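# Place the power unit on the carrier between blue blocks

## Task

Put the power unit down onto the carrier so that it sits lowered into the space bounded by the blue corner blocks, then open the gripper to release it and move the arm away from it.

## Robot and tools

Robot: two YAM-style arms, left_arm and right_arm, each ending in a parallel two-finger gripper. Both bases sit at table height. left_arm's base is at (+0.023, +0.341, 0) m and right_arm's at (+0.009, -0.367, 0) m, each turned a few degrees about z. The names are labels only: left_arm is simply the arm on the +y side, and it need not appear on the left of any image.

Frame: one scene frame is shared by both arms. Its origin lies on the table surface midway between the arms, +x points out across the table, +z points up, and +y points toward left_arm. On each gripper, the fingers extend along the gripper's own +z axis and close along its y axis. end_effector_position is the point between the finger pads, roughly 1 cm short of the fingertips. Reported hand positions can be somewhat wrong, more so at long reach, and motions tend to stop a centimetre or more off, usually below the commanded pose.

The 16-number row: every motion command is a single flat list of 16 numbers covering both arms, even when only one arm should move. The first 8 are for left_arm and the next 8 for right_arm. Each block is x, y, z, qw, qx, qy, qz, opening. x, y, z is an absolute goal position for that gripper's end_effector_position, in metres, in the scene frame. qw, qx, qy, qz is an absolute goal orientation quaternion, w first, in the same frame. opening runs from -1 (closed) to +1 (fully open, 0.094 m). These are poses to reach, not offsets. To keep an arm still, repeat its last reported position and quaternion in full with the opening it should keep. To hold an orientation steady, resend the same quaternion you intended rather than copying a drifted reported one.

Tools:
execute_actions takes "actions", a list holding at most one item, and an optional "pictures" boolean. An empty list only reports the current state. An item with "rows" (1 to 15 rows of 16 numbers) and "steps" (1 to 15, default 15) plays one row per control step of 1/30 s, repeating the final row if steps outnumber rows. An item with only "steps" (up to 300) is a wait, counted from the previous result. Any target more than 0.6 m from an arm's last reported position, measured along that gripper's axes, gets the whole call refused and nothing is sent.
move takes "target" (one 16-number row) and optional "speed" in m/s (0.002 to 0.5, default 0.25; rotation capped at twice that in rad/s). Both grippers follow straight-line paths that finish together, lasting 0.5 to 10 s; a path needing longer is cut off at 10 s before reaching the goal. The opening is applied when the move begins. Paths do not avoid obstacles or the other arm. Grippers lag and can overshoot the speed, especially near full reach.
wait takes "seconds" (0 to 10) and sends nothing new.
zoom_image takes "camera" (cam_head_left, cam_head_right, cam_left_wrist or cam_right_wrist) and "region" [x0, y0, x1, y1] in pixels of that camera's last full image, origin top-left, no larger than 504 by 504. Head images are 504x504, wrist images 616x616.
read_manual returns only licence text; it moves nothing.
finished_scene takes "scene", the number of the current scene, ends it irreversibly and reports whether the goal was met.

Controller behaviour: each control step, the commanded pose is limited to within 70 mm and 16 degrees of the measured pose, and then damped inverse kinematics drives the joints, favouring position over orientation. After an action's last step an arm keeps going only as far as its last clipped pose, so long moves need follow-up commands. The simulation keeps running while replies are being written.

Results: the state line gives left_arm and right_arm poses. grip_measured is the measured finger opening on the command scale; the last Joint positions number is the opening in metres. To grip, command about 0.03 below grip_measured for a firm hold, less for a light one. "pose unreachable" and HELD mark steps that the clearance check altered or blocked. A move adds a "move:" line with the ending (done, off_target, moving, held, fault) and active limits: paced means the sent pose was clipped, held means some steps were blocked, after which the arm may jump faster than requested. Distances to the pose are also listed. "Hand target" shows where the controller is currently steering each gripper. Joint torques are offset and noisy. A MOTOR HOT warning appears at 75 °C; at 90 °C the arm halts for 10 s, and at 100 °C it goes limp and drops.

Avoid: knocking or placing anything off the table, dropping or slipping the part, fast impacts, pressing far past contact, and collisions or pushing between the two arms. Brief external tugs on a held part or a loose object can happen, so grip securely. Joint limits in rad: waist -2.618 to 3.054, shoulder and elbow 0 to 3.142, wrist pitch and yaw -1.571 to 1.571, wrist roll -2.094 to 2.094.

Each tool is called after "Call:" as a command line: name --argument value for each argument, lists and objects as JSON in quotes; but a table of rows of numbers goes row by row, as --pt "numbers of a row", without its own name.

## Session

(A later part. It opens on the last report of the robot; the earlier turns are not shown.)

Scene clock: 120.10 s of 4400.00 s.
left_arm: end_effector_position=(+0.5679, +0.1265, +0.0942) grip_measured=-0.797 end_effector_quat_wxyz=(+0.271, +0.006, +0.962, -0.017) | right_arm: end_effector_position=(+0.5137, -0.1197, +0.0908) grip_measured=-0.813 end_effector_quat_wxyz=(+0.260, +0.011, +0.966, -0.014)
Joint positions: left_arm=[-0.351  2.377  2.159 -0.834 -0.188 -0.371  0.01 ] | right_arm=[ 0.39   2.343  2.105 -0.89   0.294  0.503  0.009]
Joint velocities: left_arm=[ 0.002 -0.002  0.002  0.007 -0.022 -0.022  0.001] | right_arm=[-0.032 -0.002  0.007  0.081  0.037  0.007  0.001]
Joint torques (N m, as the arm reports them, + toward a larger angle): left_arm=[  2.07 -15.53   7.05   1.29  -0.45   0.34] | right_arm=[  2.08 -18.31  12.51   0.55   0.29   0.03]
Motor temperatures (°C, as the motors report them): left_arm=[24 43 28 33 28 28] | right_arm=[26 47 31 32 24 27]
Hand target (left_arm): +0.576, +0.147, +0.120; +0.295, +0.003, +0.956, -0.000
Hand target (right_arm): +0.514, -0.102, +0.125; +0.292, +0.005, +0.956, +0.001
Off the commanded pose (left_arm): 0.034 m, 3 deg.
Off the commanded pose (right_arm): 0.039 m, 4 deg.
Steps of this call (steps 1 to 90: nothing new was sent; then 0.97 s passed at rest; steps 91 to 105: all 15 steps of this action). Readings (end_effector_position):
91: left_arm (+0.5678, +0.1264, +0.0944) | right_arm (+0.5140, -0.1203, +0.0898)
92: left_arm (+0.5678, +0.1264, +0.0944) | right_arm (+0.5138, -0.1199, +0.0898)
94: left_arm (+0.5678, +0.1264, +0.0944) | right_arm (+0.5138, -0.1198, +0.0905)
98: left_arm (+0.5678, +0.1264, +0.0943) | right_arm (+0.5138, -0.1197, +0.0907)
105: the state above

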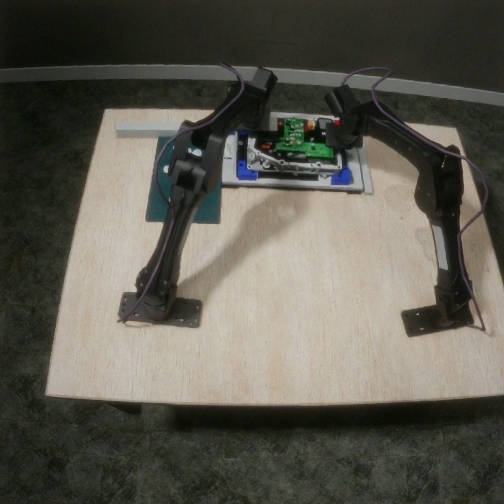

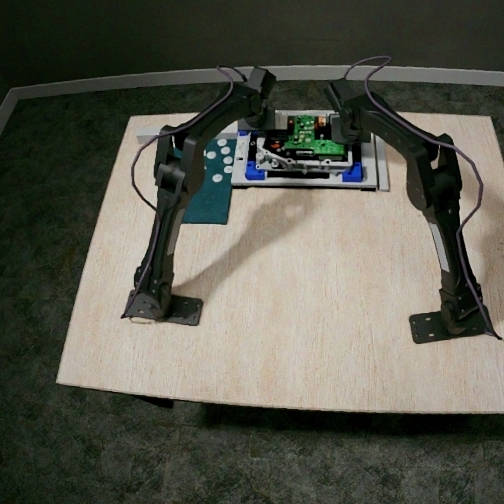

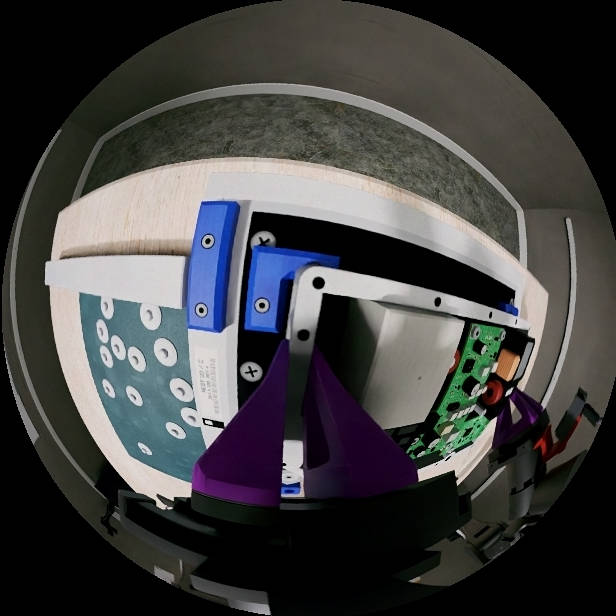

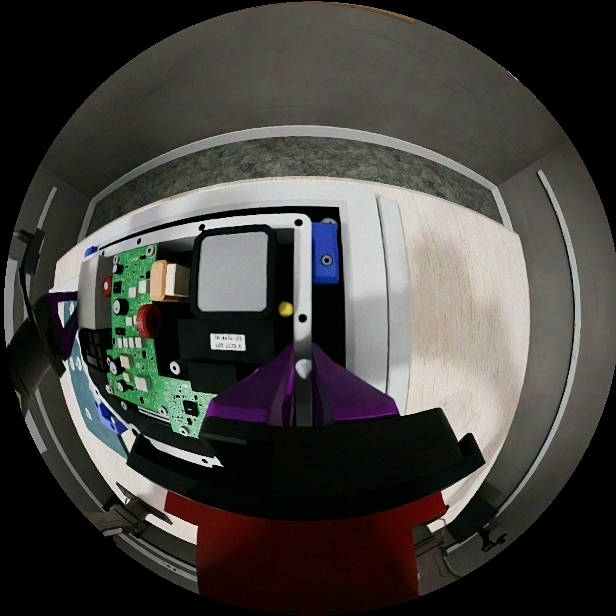

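Call:
execute_actions --actions '[{"rows":[[0.577,0.142,0.118,0.293,0.006,0.956,-0.004,-0.84,0.518,-0.106,0.121,0.289,0.008,0.957,-0.004,-0.85],[0.577,0.137,0.116,0.291,0.006,0.957,-0.006,-0.84,0.52,-0.111,0.118,0.286,0.008,0.958,-0.006,-0.85],[0.577,0.132,0.114,0.289,0.006,0.957,-0.008,-0.84,0.522,-0.116,0.115,0.283,0.008,0.959,-0.008,-0.85],[0.577,0.128,0.112,0.287,0.006,0.958,-0.01,-0.84,0.523,-0.119,0.112,0.28,0.008,0.96,-0.01,-0.85],[0.577,0.127,0.109,0.285,0.006,0.958,-0.01,-0.84,0.523,-0.12,0.109,0.278,0.008,0.96,-0.01,-0.85],[0.577,0.127,0.106,0.283,0.006,0.959,-0.01,-0.84,0.523,-0.12,0.106,0.276,0.008,0.961,-0.01,-0.85]],"steps":15}]' --pictures false

Call:
wait --seconds 0.4

Scene clock: 124.93 s of 4400.00 s.
left_arm: end_effector_position=(+0.5686, +0.1260, +0.0937) grip_measured=-0.797 end_effector_quat_wxyz=(+0.266, +0.006, +0.964, -0.015) | right_arm: end_effector_position=(+0.5145, -0.1203, +0.0899) grip_measured=-0.813 end_effector_quat_wxyz=(+0.259, +0.012, +0.966, -0.013)
Joint positions: left_arm=[-0.351  2.395  2.195 -0.862 -0.187 -0.373  0.01 ] | right_arm=[ 0.387  2.345  2.105 -0.887  0.29   0.502  0.009]
Joint velocities: left_arm=[ 0.007 -0.012 -0.012 -0.037 -0.051 -0.051  0.001] | right_arm=[ 0.012 -0.012  0.002  0.022 -0.081 -0.037  0.   ]
Joint torques (N m, as the arm reports them, + toward a larger angle): left_arm=[  0.11 -12.79   9.2    1.32  -0.32   0.1 ] | right_arm=[ -0.36 -16.1   11.19   0.6    0.19  -0.23]
Motor temperatures (°C, as the motors report them): left_arm=[24 43 28 33 28 28] | right_arm=[26 46 32 32 24 27]
Hand target (left_arm): +0.576, +0.127, +0.106; +0.283, +0.006, +0.959, -0.010
Hand target (right_arm): +0.522, -0.120, +0.106; +0.276, +0.008, +0.961, -0.010
Off the commanded pose (left_arm): 0.015 m, 2 deg.
Off the commanded pose (right_arm): 0.018 m, 2 deg.
Steps of this call (steps 1 to 90: nothing new was sent; then 1.33 s passed at rest; steps 91 to 105: all 15 steps of this action). Readings (end_effector_position):
91: left_arm (+0.5678, +0.1265, +0.0942) | right_arm (+0.5137, -0.1197, +0.0908)
92: left_arm (+0.5678, +0.1264, +0.0942) | right_arm (+0.5137, -0.1197, +0.0904)
94: left_arm (+0.5680, +0.1263, +0.0938) | right_arm (+0.5139, -0.1203, +0.0898)
98: left_arm (+0.5686, +0.1260, +0.0936) | right_arm (+0.5145, -0.1204, +0.0898)
105: the state above

Scene clock: 125.33 s of 4400.00 s.
left_arm: end_effector_position=(+0.5686, +0.1261, +0.0936) grip_measured=-0.797 end_effector_quat_wxyz=(+0.266, +0.006, +0.964, -0.015) | right_arm: end_effector_position=(+0.5145, -0.1203, +0.0899) grip_measured=-0.813 end_effector_quat_wxyz=(+0.259, +0.012, +0.966, -0.013)
Joint positions: left_arm=[-0.351  2.395  2.195 -0.862 -0.187 -0.373  0.01 ] | right_arm=[ 0.387  2.345  2.105 -0.887  0.29   0.502  0.009]
Joint velocities: left_arm=[ 0.017  0.007  0.002 -0.022 -0.037 -0.051  0.   ] | right_arm=[-0.007  0.022 -0.002 -0.022 -0.051 -0.022  0.001]
Joint torques (N m, as the arm reports them, + toward a larger angle): left_arm=[  0.1  -12.79   9.16   1.33  -0.32   0.1 ] | right_arm=[ -0.3  -16.11  11.22   0.64   0.2   -0.2 ]
Motor temperatures (°C, as the motors report them): left_arm=[24 43 28 33 28 28] | right_arm=[26 46 32 32 24 27]
Hand target (left_arm): +0.576, +0.127, +0.106; +0.283, +0.006, +0.959, -0.010
Hand target (right_arm): +0.522, -0.120, +0.106; +0.276, +0.008, +0.961, -0.010
Off the commanded pose (left_arm): 0.015 m, 2 deg.
Off the commanded pose (right_arm): 0.018 m, 2 deg.
Steps of this call (steps 1 to 12: nothing new was sent). Readings (end_effector_position):
1: left_arm (+0.5686, +0.1261, +0.0936) | right_arm (+0.5145, -0.1203, +0.0899)
2: left_arm (+0.5686, +0.1261, +0.0936) | right_arm (+0.5145, -0.1203, +0.0899)
4: left_arm (+0.5686, +0.1261, +0.0936) | right_arm (+0.5145, -0.1203, +0.0899)
8: left_arm (+0.5686, +0.1261, +0.0936) | right_arm (+0.5145, -0.1203, +0.0899)
12: the state above

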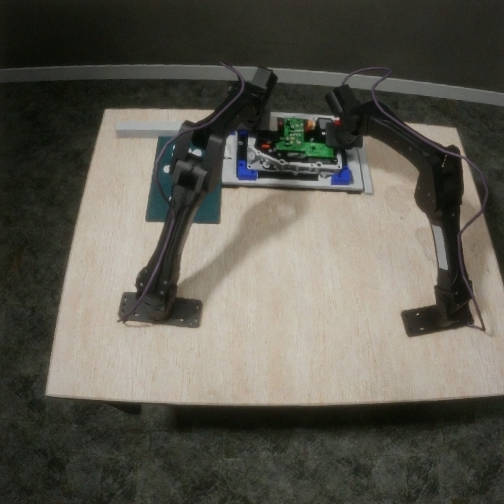

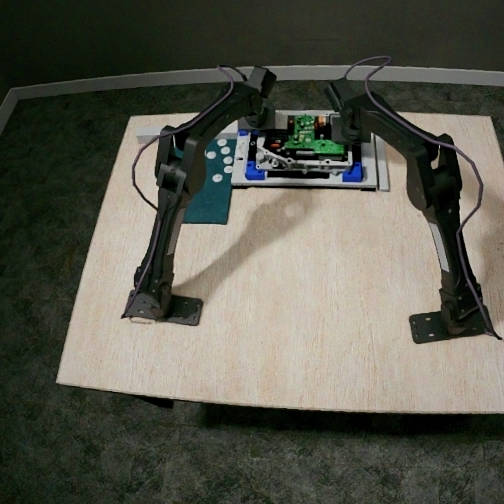

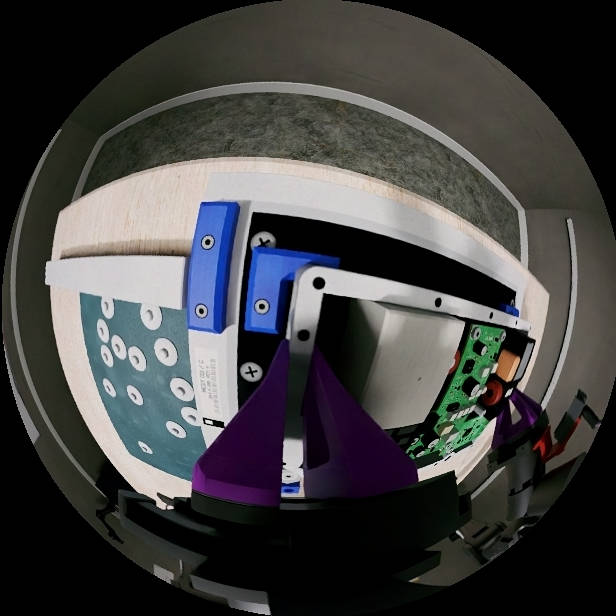

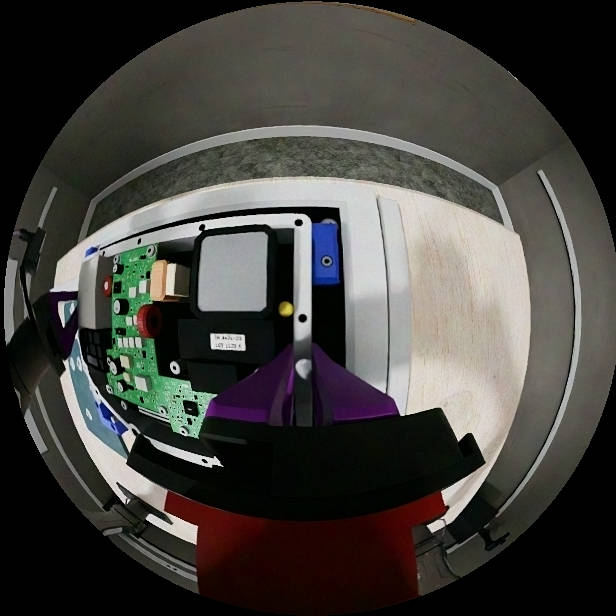

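Call:
move --target '[0.5686,0.1261,0.096,0.266,0.006,0.964,-0.015,-0.62,0.5145,-0.1215,0.093,0.259,0.012,0.966,-0.013,-0.62]' --speed 0.02

Call:
move --target '[0.55,0.1261,0.175,0.266,0.006,0.964,-0.015,-0.62,0.495,-0.1215,0.175,0.259,0.012,0.966,-0.013,-0.62]' --speed 0.06

Call:
move --target '[0.45,0.26,0.17,0.266,0.006,0.964,-0.015,-0.62,0.45,-0.25,0.17,0.259,0.012,0.966,-0.013,-0.62]' --speed 0.2

Call:
zoom_image --camera "cam_head_right" --region '[200,80,400,230]'

Scene clock: 136.53 s of 4400.00 s.
left_arm: end_effector_position=(+0.5684, +0.1260, +0.0935) grip_measured=-0.622 end_effector_quat_wxyz=(+0.265, +0.006, +0.964, -0.015) | right_arm: end_effector_position=(+0.5145, -0.1230, +0.0866) grip_measured=-0.622 end_effector_quat_wxyz=(+0.255, +0.017, +0.967, -0.015)
Joint positions: left_arm=[-0.351  2.395  2.195 -0.862 -0.186 -0.373  0.018] | right_arm=[ 0.382  2.35   2.105 -0.892  0.288  0.509  0.018]
Joint velocities: left_arm=[-0.017 -0.017  0.012  0.007 -0.037 -0.051  0.002] | right_arm=[-0.017  0.022 -0.012  0.022 -0.022 -0.066  0.   ]
Joint torques (N m, as the arm reports them, + toward a larger angle): left_arm=[  0.06 -12.99   7.02   1.27  -0.11   0.01] | right_arm=[  0.08 -16.37   8.34   0.59   0.12  -0.09]
Motor temperatures (°C, as the motors report them): left_arm=[24 41 29 33 28 28] | right_arm=[26 45 32 32 24 27]
Hand target (left_arm): +0.569, +0.126, +0.096; +0.266, +0.006, +0.964, -0.015
Hand target (right_arm): +0.514, -0.122, +0.093; +0.259, +0.012, +0.966, -0.013
Off the commanded pose (left_arm): 0.002 m, 0 deg.
Off the commanded pose (right_arm): 0.007 m, 1 deg.
After step 90, 7.50 s passed at rest.
move: done

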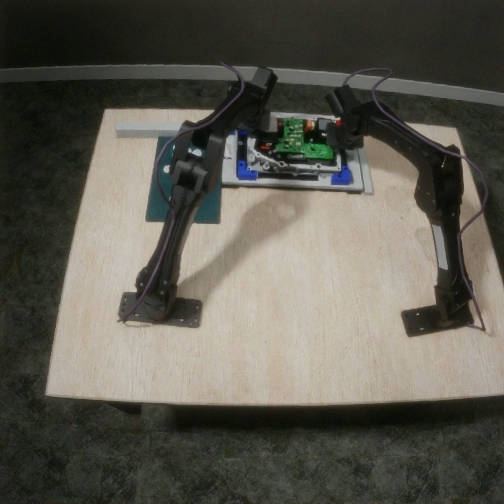

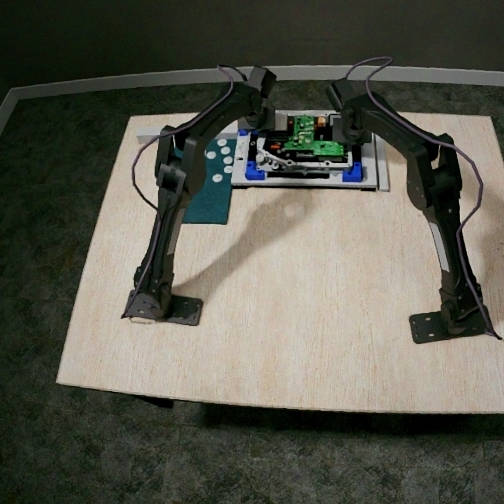

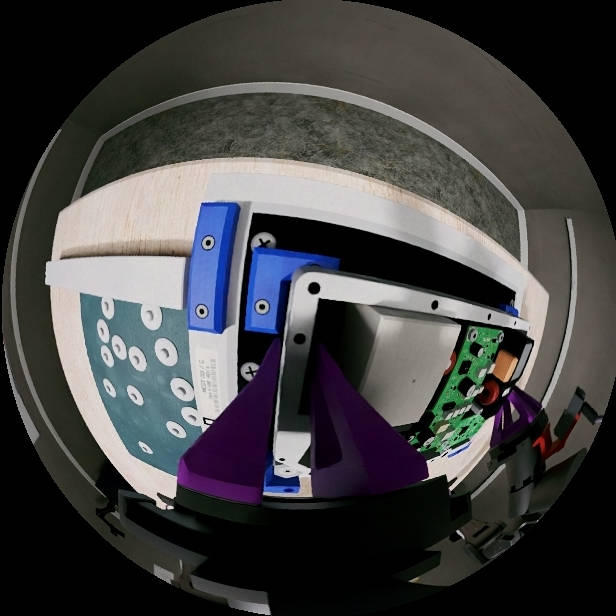

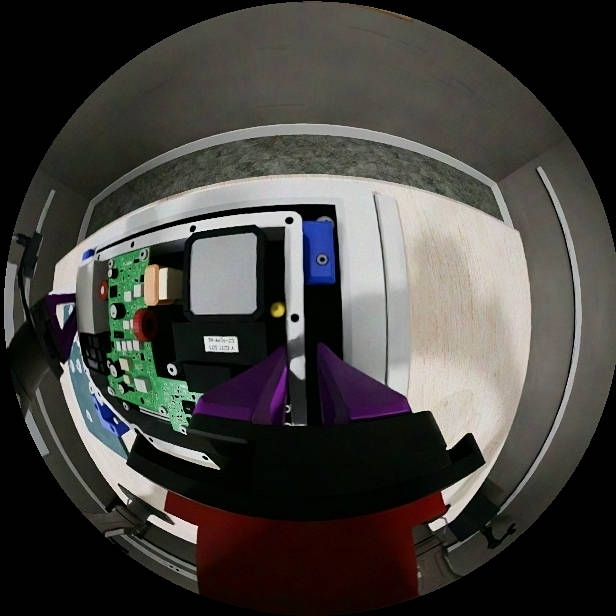

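Scene clock: 138.63 s of 4400.00 s.
left_arm: end_effector_position=(+0.5509, +0.1299, +0.1646) grip_measured=-0.622 end_effector_quat_wxyz=(+0.261, +0.007, +0.965, -0.015) | right_arm: end_effector_position=(+0.4917, -0.1266, +0.1544) grip_measured=-0.621 end_effector_quat_wxyz=(+0.236, +0.013, +0.972, -0.017)
Joint positions: left_arm=[-0.358  2.377  2.455 -1.151 -0.185 -0.379  0.018] | right_arm=[ 0.395  2.326  2.354 -1.204  0.277  0.523  0.018]
Joint velocities: left_arm=[ 0.007  0.002 -0.007 -0.066 -0.022  0.051 -0.   ] | right_arm=[-0.012 -0.002 -0.027 -0.037 -0.081 -0.095 -0.   ]
Joint torques (N m, as the arm reports them, + toward a larger angle): left_arm=[ -0.69 -12.94   8.16   1.08  -0.2   -0.07] | right_arm=[  0.83 -16.69  10.78   0.57   0.32  -0.03]
Motor temperatures (°C, as the motors report them): left_arm=[24 41 29 33 28 28] | right_arm=[26 45 32 32 24 27]
Hand target (left_arm): +0.548, +0.127, +0.175; +0.266, +0.006, +0.964, -0.016
Hand target (right_arm): +0.493, -0.123, +0.175; +0.259, +0.012, +0.966, -0.012
Off the commanded pose (left_arm): 0.011 m, 1 deg.
Off the commanded pose (right_arm): 0.022 m, 3 deg.
move: off_target (left_arm, right_arm)

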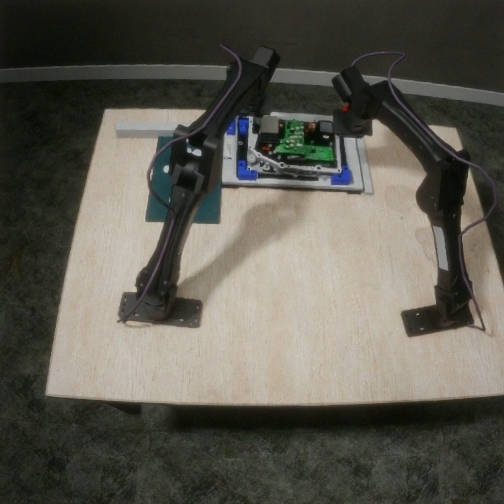

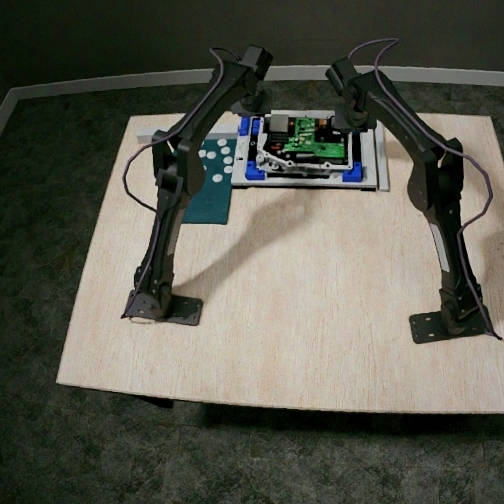

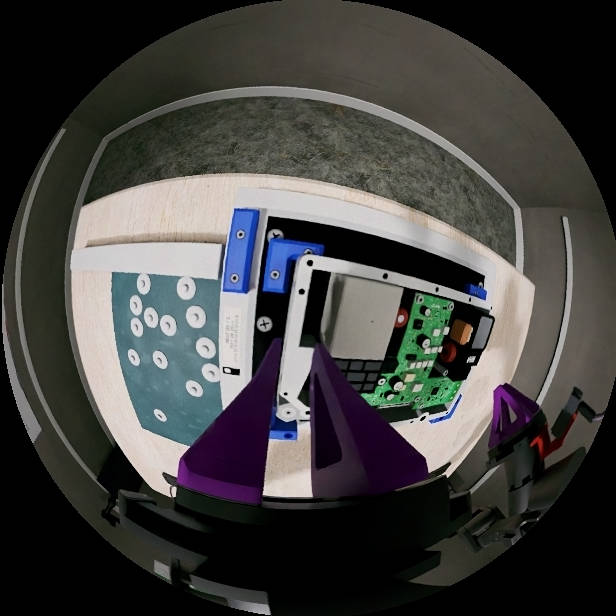

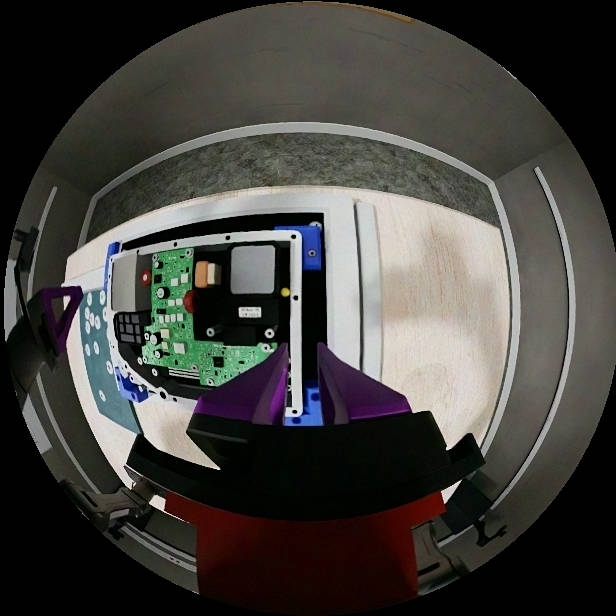

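Scene clock: 140.10 s of 4400.00 s.
left_arm: end_effector_position=(+0.4526, +0.2592, +0.1676) grip_measured=-0.622 end_effector_quat_wxyz=(+0.261, +0.003, +0.965, -0.010) | right_arm: end_effector_position=(+0.4502, -0.2509, +0.1582) grip_measured=-0.621 end_effector_quat_wxyz=(+0.241, +0.014, +0.970, -0.023)
Joint positions: left_arm=[-0.147  1.729  1.502 -0.824 -0.095 -0.197  0.018] | right_arm=[ 0.178  1.866  1.657 -0.914  0.203  0.318  0.018]
Joint velocities: left_arm=[-0.007 -0.012  0.002  0.037  0.007 -0.037 -0.001] | right_arm=[-0.002 -0.002  0.002 -0.007  0.022 -0.007 -0.   ]
Joint torques (N m, as the arm reports them, + toward a larger angle): left_arm=[ 0.34 -9.28  4.79  1.58 -0.02  0.08] | right_arm=[ -0.26 -14.03   7.     0.79   0.04  -0.12]
Motor temperatures (°C, as the motors report them): left_arm=[24 41 28 33 28 28] | right_arm=[26 45 32 32 24 27]
Hand target (left_arm): +0.451, +0.261, +0.169; +0.266, +0.007, +0.964, -0.011
Hand target (right_arm): +0.451, -0.251, +0.169; +0.257, +0.012, +0.966, -0.014
Off the commanded pose (left_arm): 0.004 m, 1 deg.
Off the commanded pose (right_arm): 0.012 m, 2 deg.
move: off_target (right_arm)

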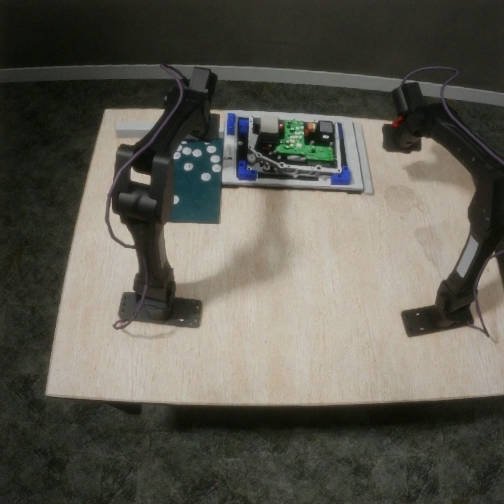

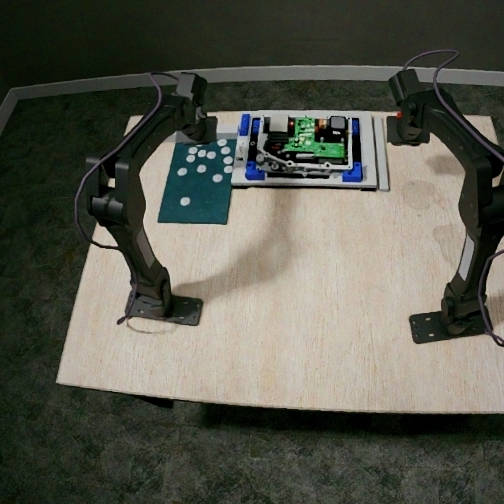

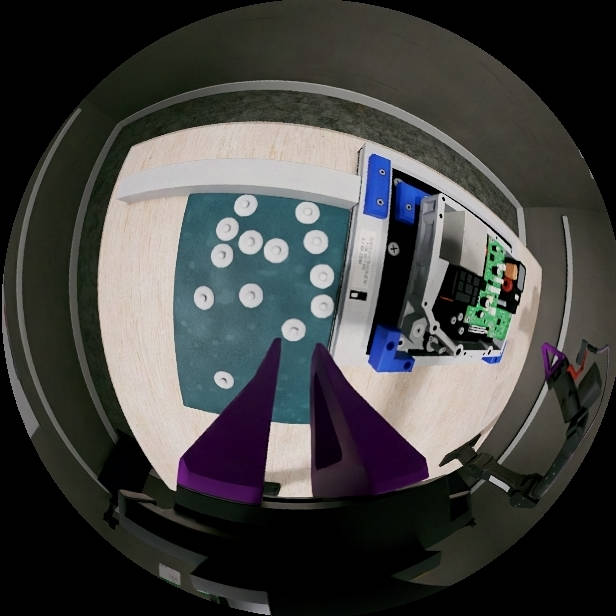

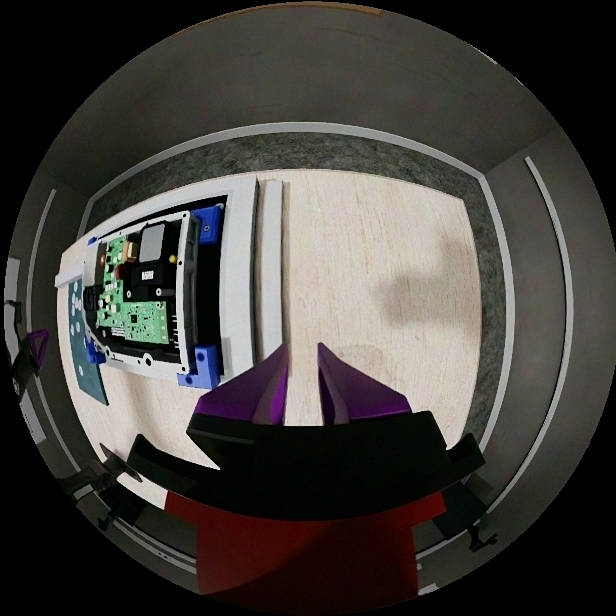

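Region (200, 80, 400, 230) of cam_head_right's 504x504 image, scaled by 2.520, with more detail than that image has; it fills the top 378 rows of this view, and the rest is white.

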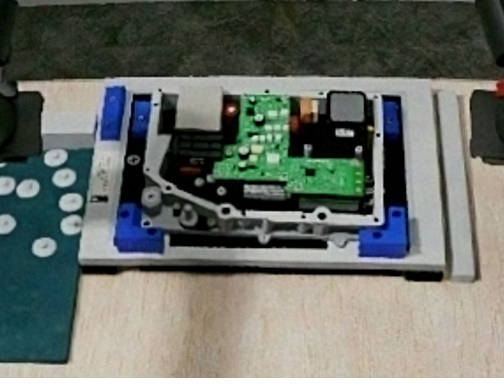

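Call:
zoom_image --camera "cam_left_wrist" --region '[340,140,560,390]'

Call:
zoom_image --camera "cam_right_wrist" --region '[60,180,280,410]'

Region (340, 140, 560, 390) of cam_left_wrist's 616x616 image, scaled by 2.016, with more detail than that image has; it fills the left 444 columns of this view, and the rest is white.

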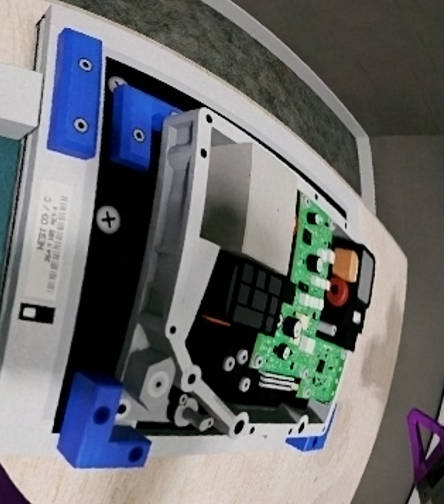

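Region (60, 180, 280, 410) of cam_right_wrist's 616x616 image, scaled by 2.191, with more detail than that image has; it fills the left 482 columns of this view, and the rest is white.

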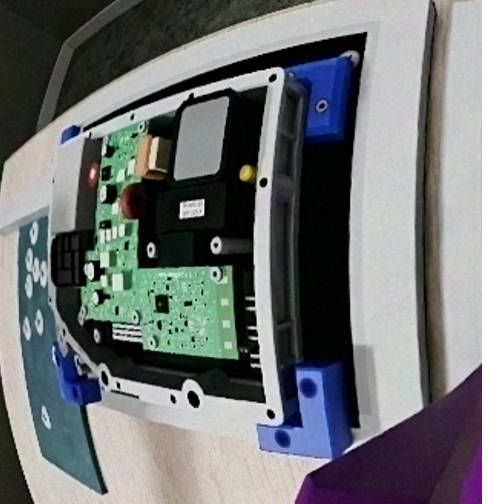

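Call:
move --target '[0.565,0.125,0.15,0.266,0.006,0.964,-0.015,-1,0.54,-0.119,0.155,0.30,0.012,0.954,-0.013,-1]' --speed 0.15

Call:
move --target '[0.57,0.125,0.10,0.266,0.006,0.964,-0.015,-1,0.545,-0.119,0.105,0.30,0.012,0.954,-0.013,-1]' --speed 0.02

Scene clock: 151.63 s of 4400.00 s.
left_arm: end_effector_position=(+0.5653, +0.1246, +0.1546) grip_measured=-0.983 end_effector_quat_wxyz=(+0.272, +0.008, +0.962, -0.026) | right_arm: end_effector_position=(+0.5343, -0.1200, +0.1397) grip_measured=-0.997 end_effector_quat_wxyz=(+0.282, +0.005, +0.959, -0.013)
Joint positions: left_arm=[-0.351  2.417  2.471 -1.097 -0.17  -0.371  0.001] | right_arm=[ 0.373  2.424  2.422 -1.074  0.302  0.465  0.   ]
Joint velocities: left_arm=[-0.002  0.002  0.007 -0.095  0.037 -0.022 -0.   ] | right_arm=[-0.002 -0.022  0.002 -0.051 -0.022  0.022  0.   ]
Joint torques (N m, as the arm reports them, + toward a larger angle): left_arm=[ -0.32 -11.7    8.15   1.14  -0.22  -0.08] | right_arm=[  0.37 -16.61  10.85   0.68   0.3    0.12]
Motor temperatures (°C, as the motors report them): left_arm=[24 38 28 33 28 28] | right_arm=[26 44 31 32 24 27]
Hand target (left_arm): +0.564, +0.125, +0.152; +0.267, +0.005, +0.964, -0.019
Hand target (right_arm): +0.538, -0.118, +0.156; +0.301, +0.013, +0.953, -0.010
Off the commanded pose (left_arm): 0.005 m, 1 deg.
Off the commanded pose (right_arm): 0.016 m, 2 deg.
After step 90, 6.63 s passed at rest.
move: off_target (right_arm)

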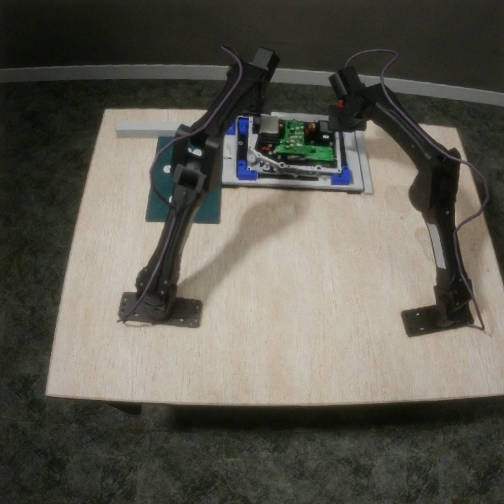

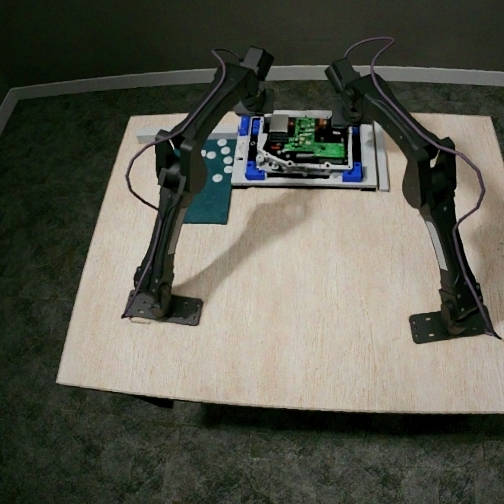

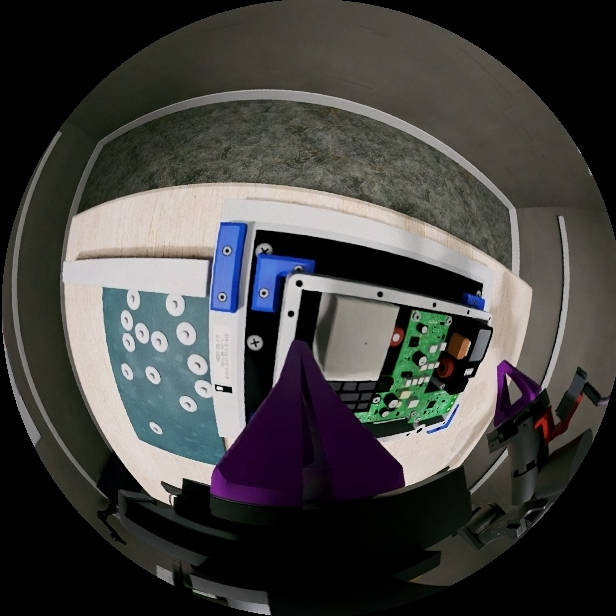

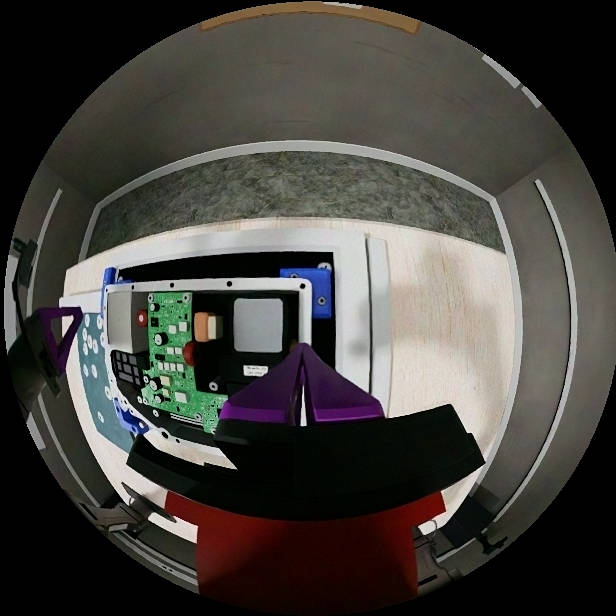

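Scene clock: 154.60 s of 4400.00 s.
left_arm: end_effector_position=(+0.5707, +0.1227, +0.1111) grip_measured=-0.983 end_effector_quat_wxyz=(+0.267, +0.008, +0.963, -0.023) | right_arm: end_effector_position=(+0.5469, -0.1160, +0.1021) grip_measured=-0.997 end_effector_quat_wxyz=(+0.299, +0.010, +0.954, -0.013)
Joint positions: left_arm=[-0.351  2.411  2.29  -0.933 -0.173 -0.371  0.001] | right_arm=[ 0.373  2.424  2.252 -0.872  0.32   0.465  0.   ]
Joint velocities: left_arm=[-0.002 -0.012 -0.002  0.007 -0.022 -0.066 -0.003] | right_arm=[-0.007 -0.027 -0.002  0.066  0.007 -0.037 -0.   ]
Joint torques (N m, as the arm reports them, + toward a larger angle): left_arm=[ -0.08 -12.62   4.22   1.7   -0.23  -0.01] | right_arm=[ -0.15 -17.69   6.57   0.73   0.13   0.01]
Motor temperatures (°C, as the motors report them): left_arm=[24 39 28 33 28 28] | right_arm=[26 44 31 32 24 27]
Hand target (left_arm): +0.571, +0.124, +0.100; +0.265, +0.006, +0.964, -0.015
Hand target (right_arm): +0.546, -0.119, +0.105; +0.300, +0.012, +0.954, -0.013
Off the commanded pose (left_arm): 0.011 m, 1 deg.
Off the commanded pose (right_arm): 0.005 m, 0 deg.
move: off_target (left_arm)

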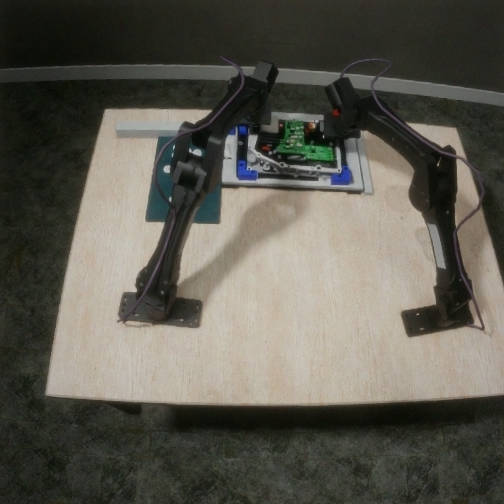

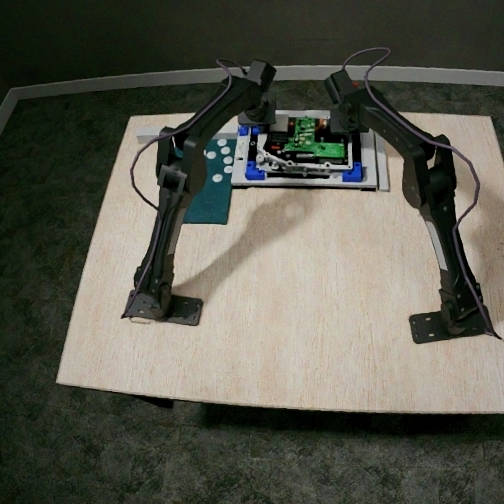

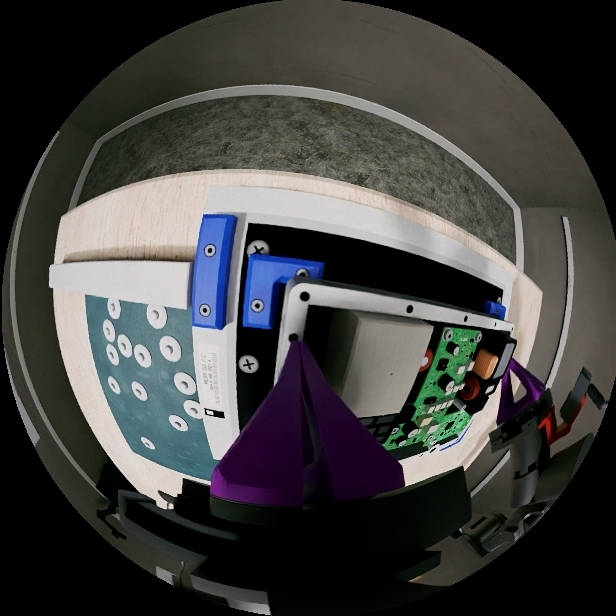

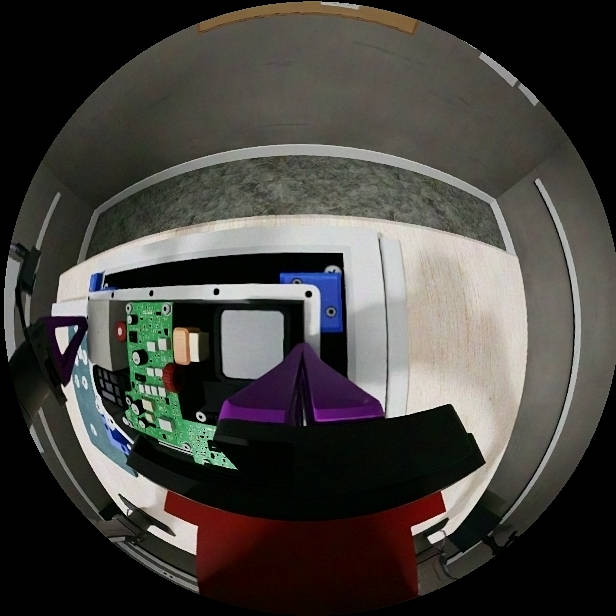

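Call:
move --target '[0.572,0.113,0.085,0.266,0.006,0.964,-0.015,-1,0.53,-0.125,0.16,0.30,0.012,0.954,-0.013,-1]' --speed 0.03

Scene clock: 158.90 s of 4400.00 s.
left_arm: end_effector_position=(+0.5760, +0.1175, +0.1115) grip_measured=-0.983 end_effector_quat_wxyz=(+0.283, +0.003, +0.959, -0.021) | right_arm: end_effector_position=(+0.5261, -0.1283, +0.1286) grip_measured=-0.997 end_effector_quat_wxyz=(+0.273, +0.005, +0.961, -0.028)
Joint positions: left_arm=[-0.362  2.415  2.283 -0.894 -0.196 -0.383  0.001] | right_arm=[ 0.373  2.38   2.307 -1.034  0.32   0.465  0.   ]
Joint velocities: left_arm=[ 0.002 -0.017  0.002  0.007 -0.051 -0.051  0.   ] | right_arm=[ 0.012  0.012 -0.002  0.007 -0.022 -0.007  0.   ]
Joint torques (N m, as the arm reports them, + toward a larger angle): left_arm=[ -0.71 -11.19   4.08   1.69  -0.11  -0.06] | right_arm=[  0.05 -19.38  10.9    0.64   0.14   0.05]
Motor temperatures (°C, as the motors report them): left_arm=[24 39 28 33 28 28] | right_arm=[26 44 31 32 24 27]
Hand target (left_arm): +0.572, +0.113, +0.086; +0.266, +0.006, +0.964, -0.015
Hand target (right_arm): +0.529, -0.126, +0.160; +0.300, +0.012, +0.954, -0.013
Off the commanded pose (left_arm): 0.027 m, 2 deg.
Off the commanded pose (right_arm): 0.032 m, 4 deg.
move: off_target (left_arm, right_arm)

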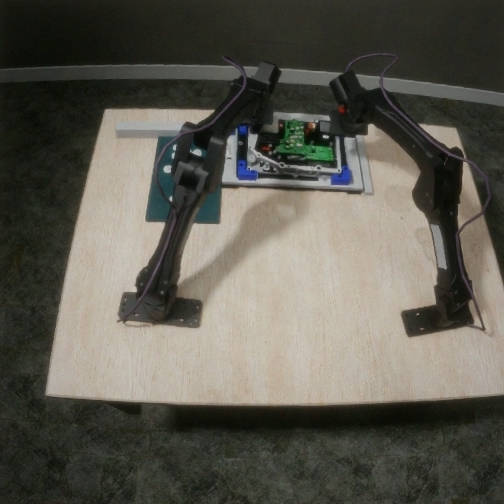

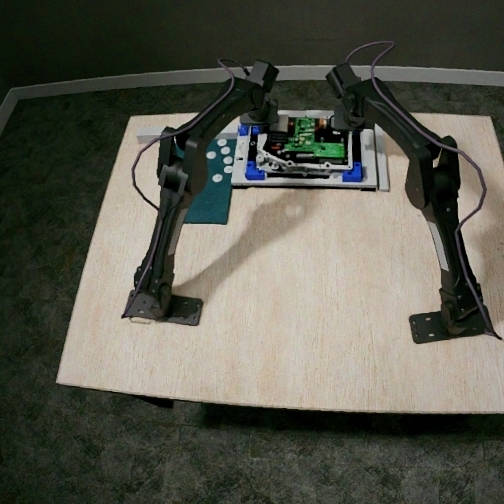

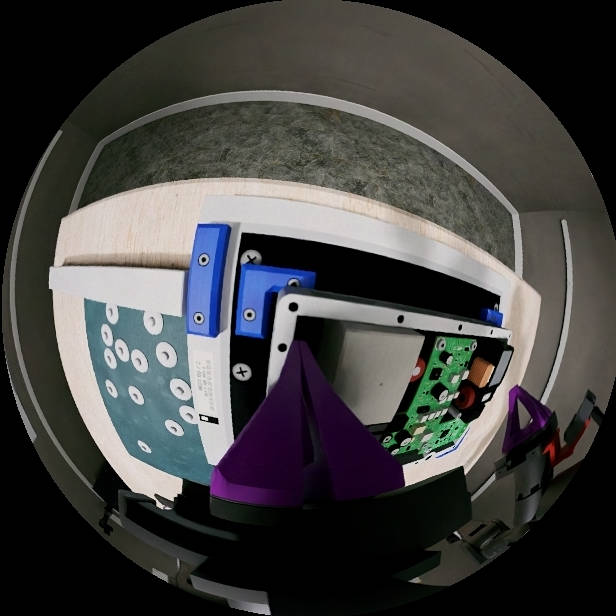

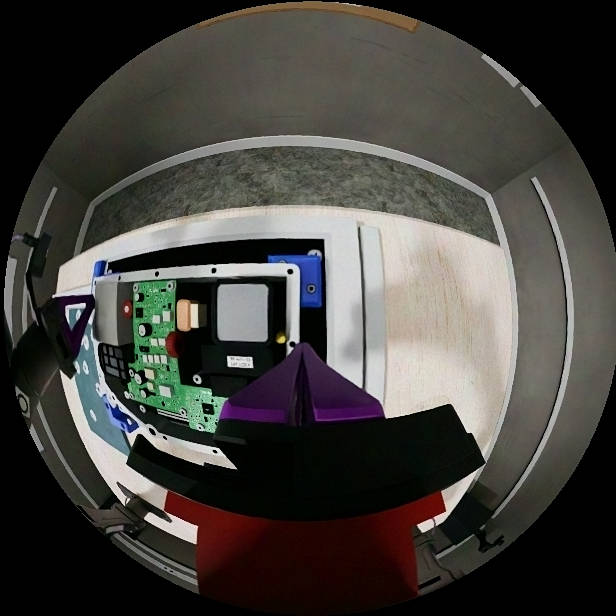

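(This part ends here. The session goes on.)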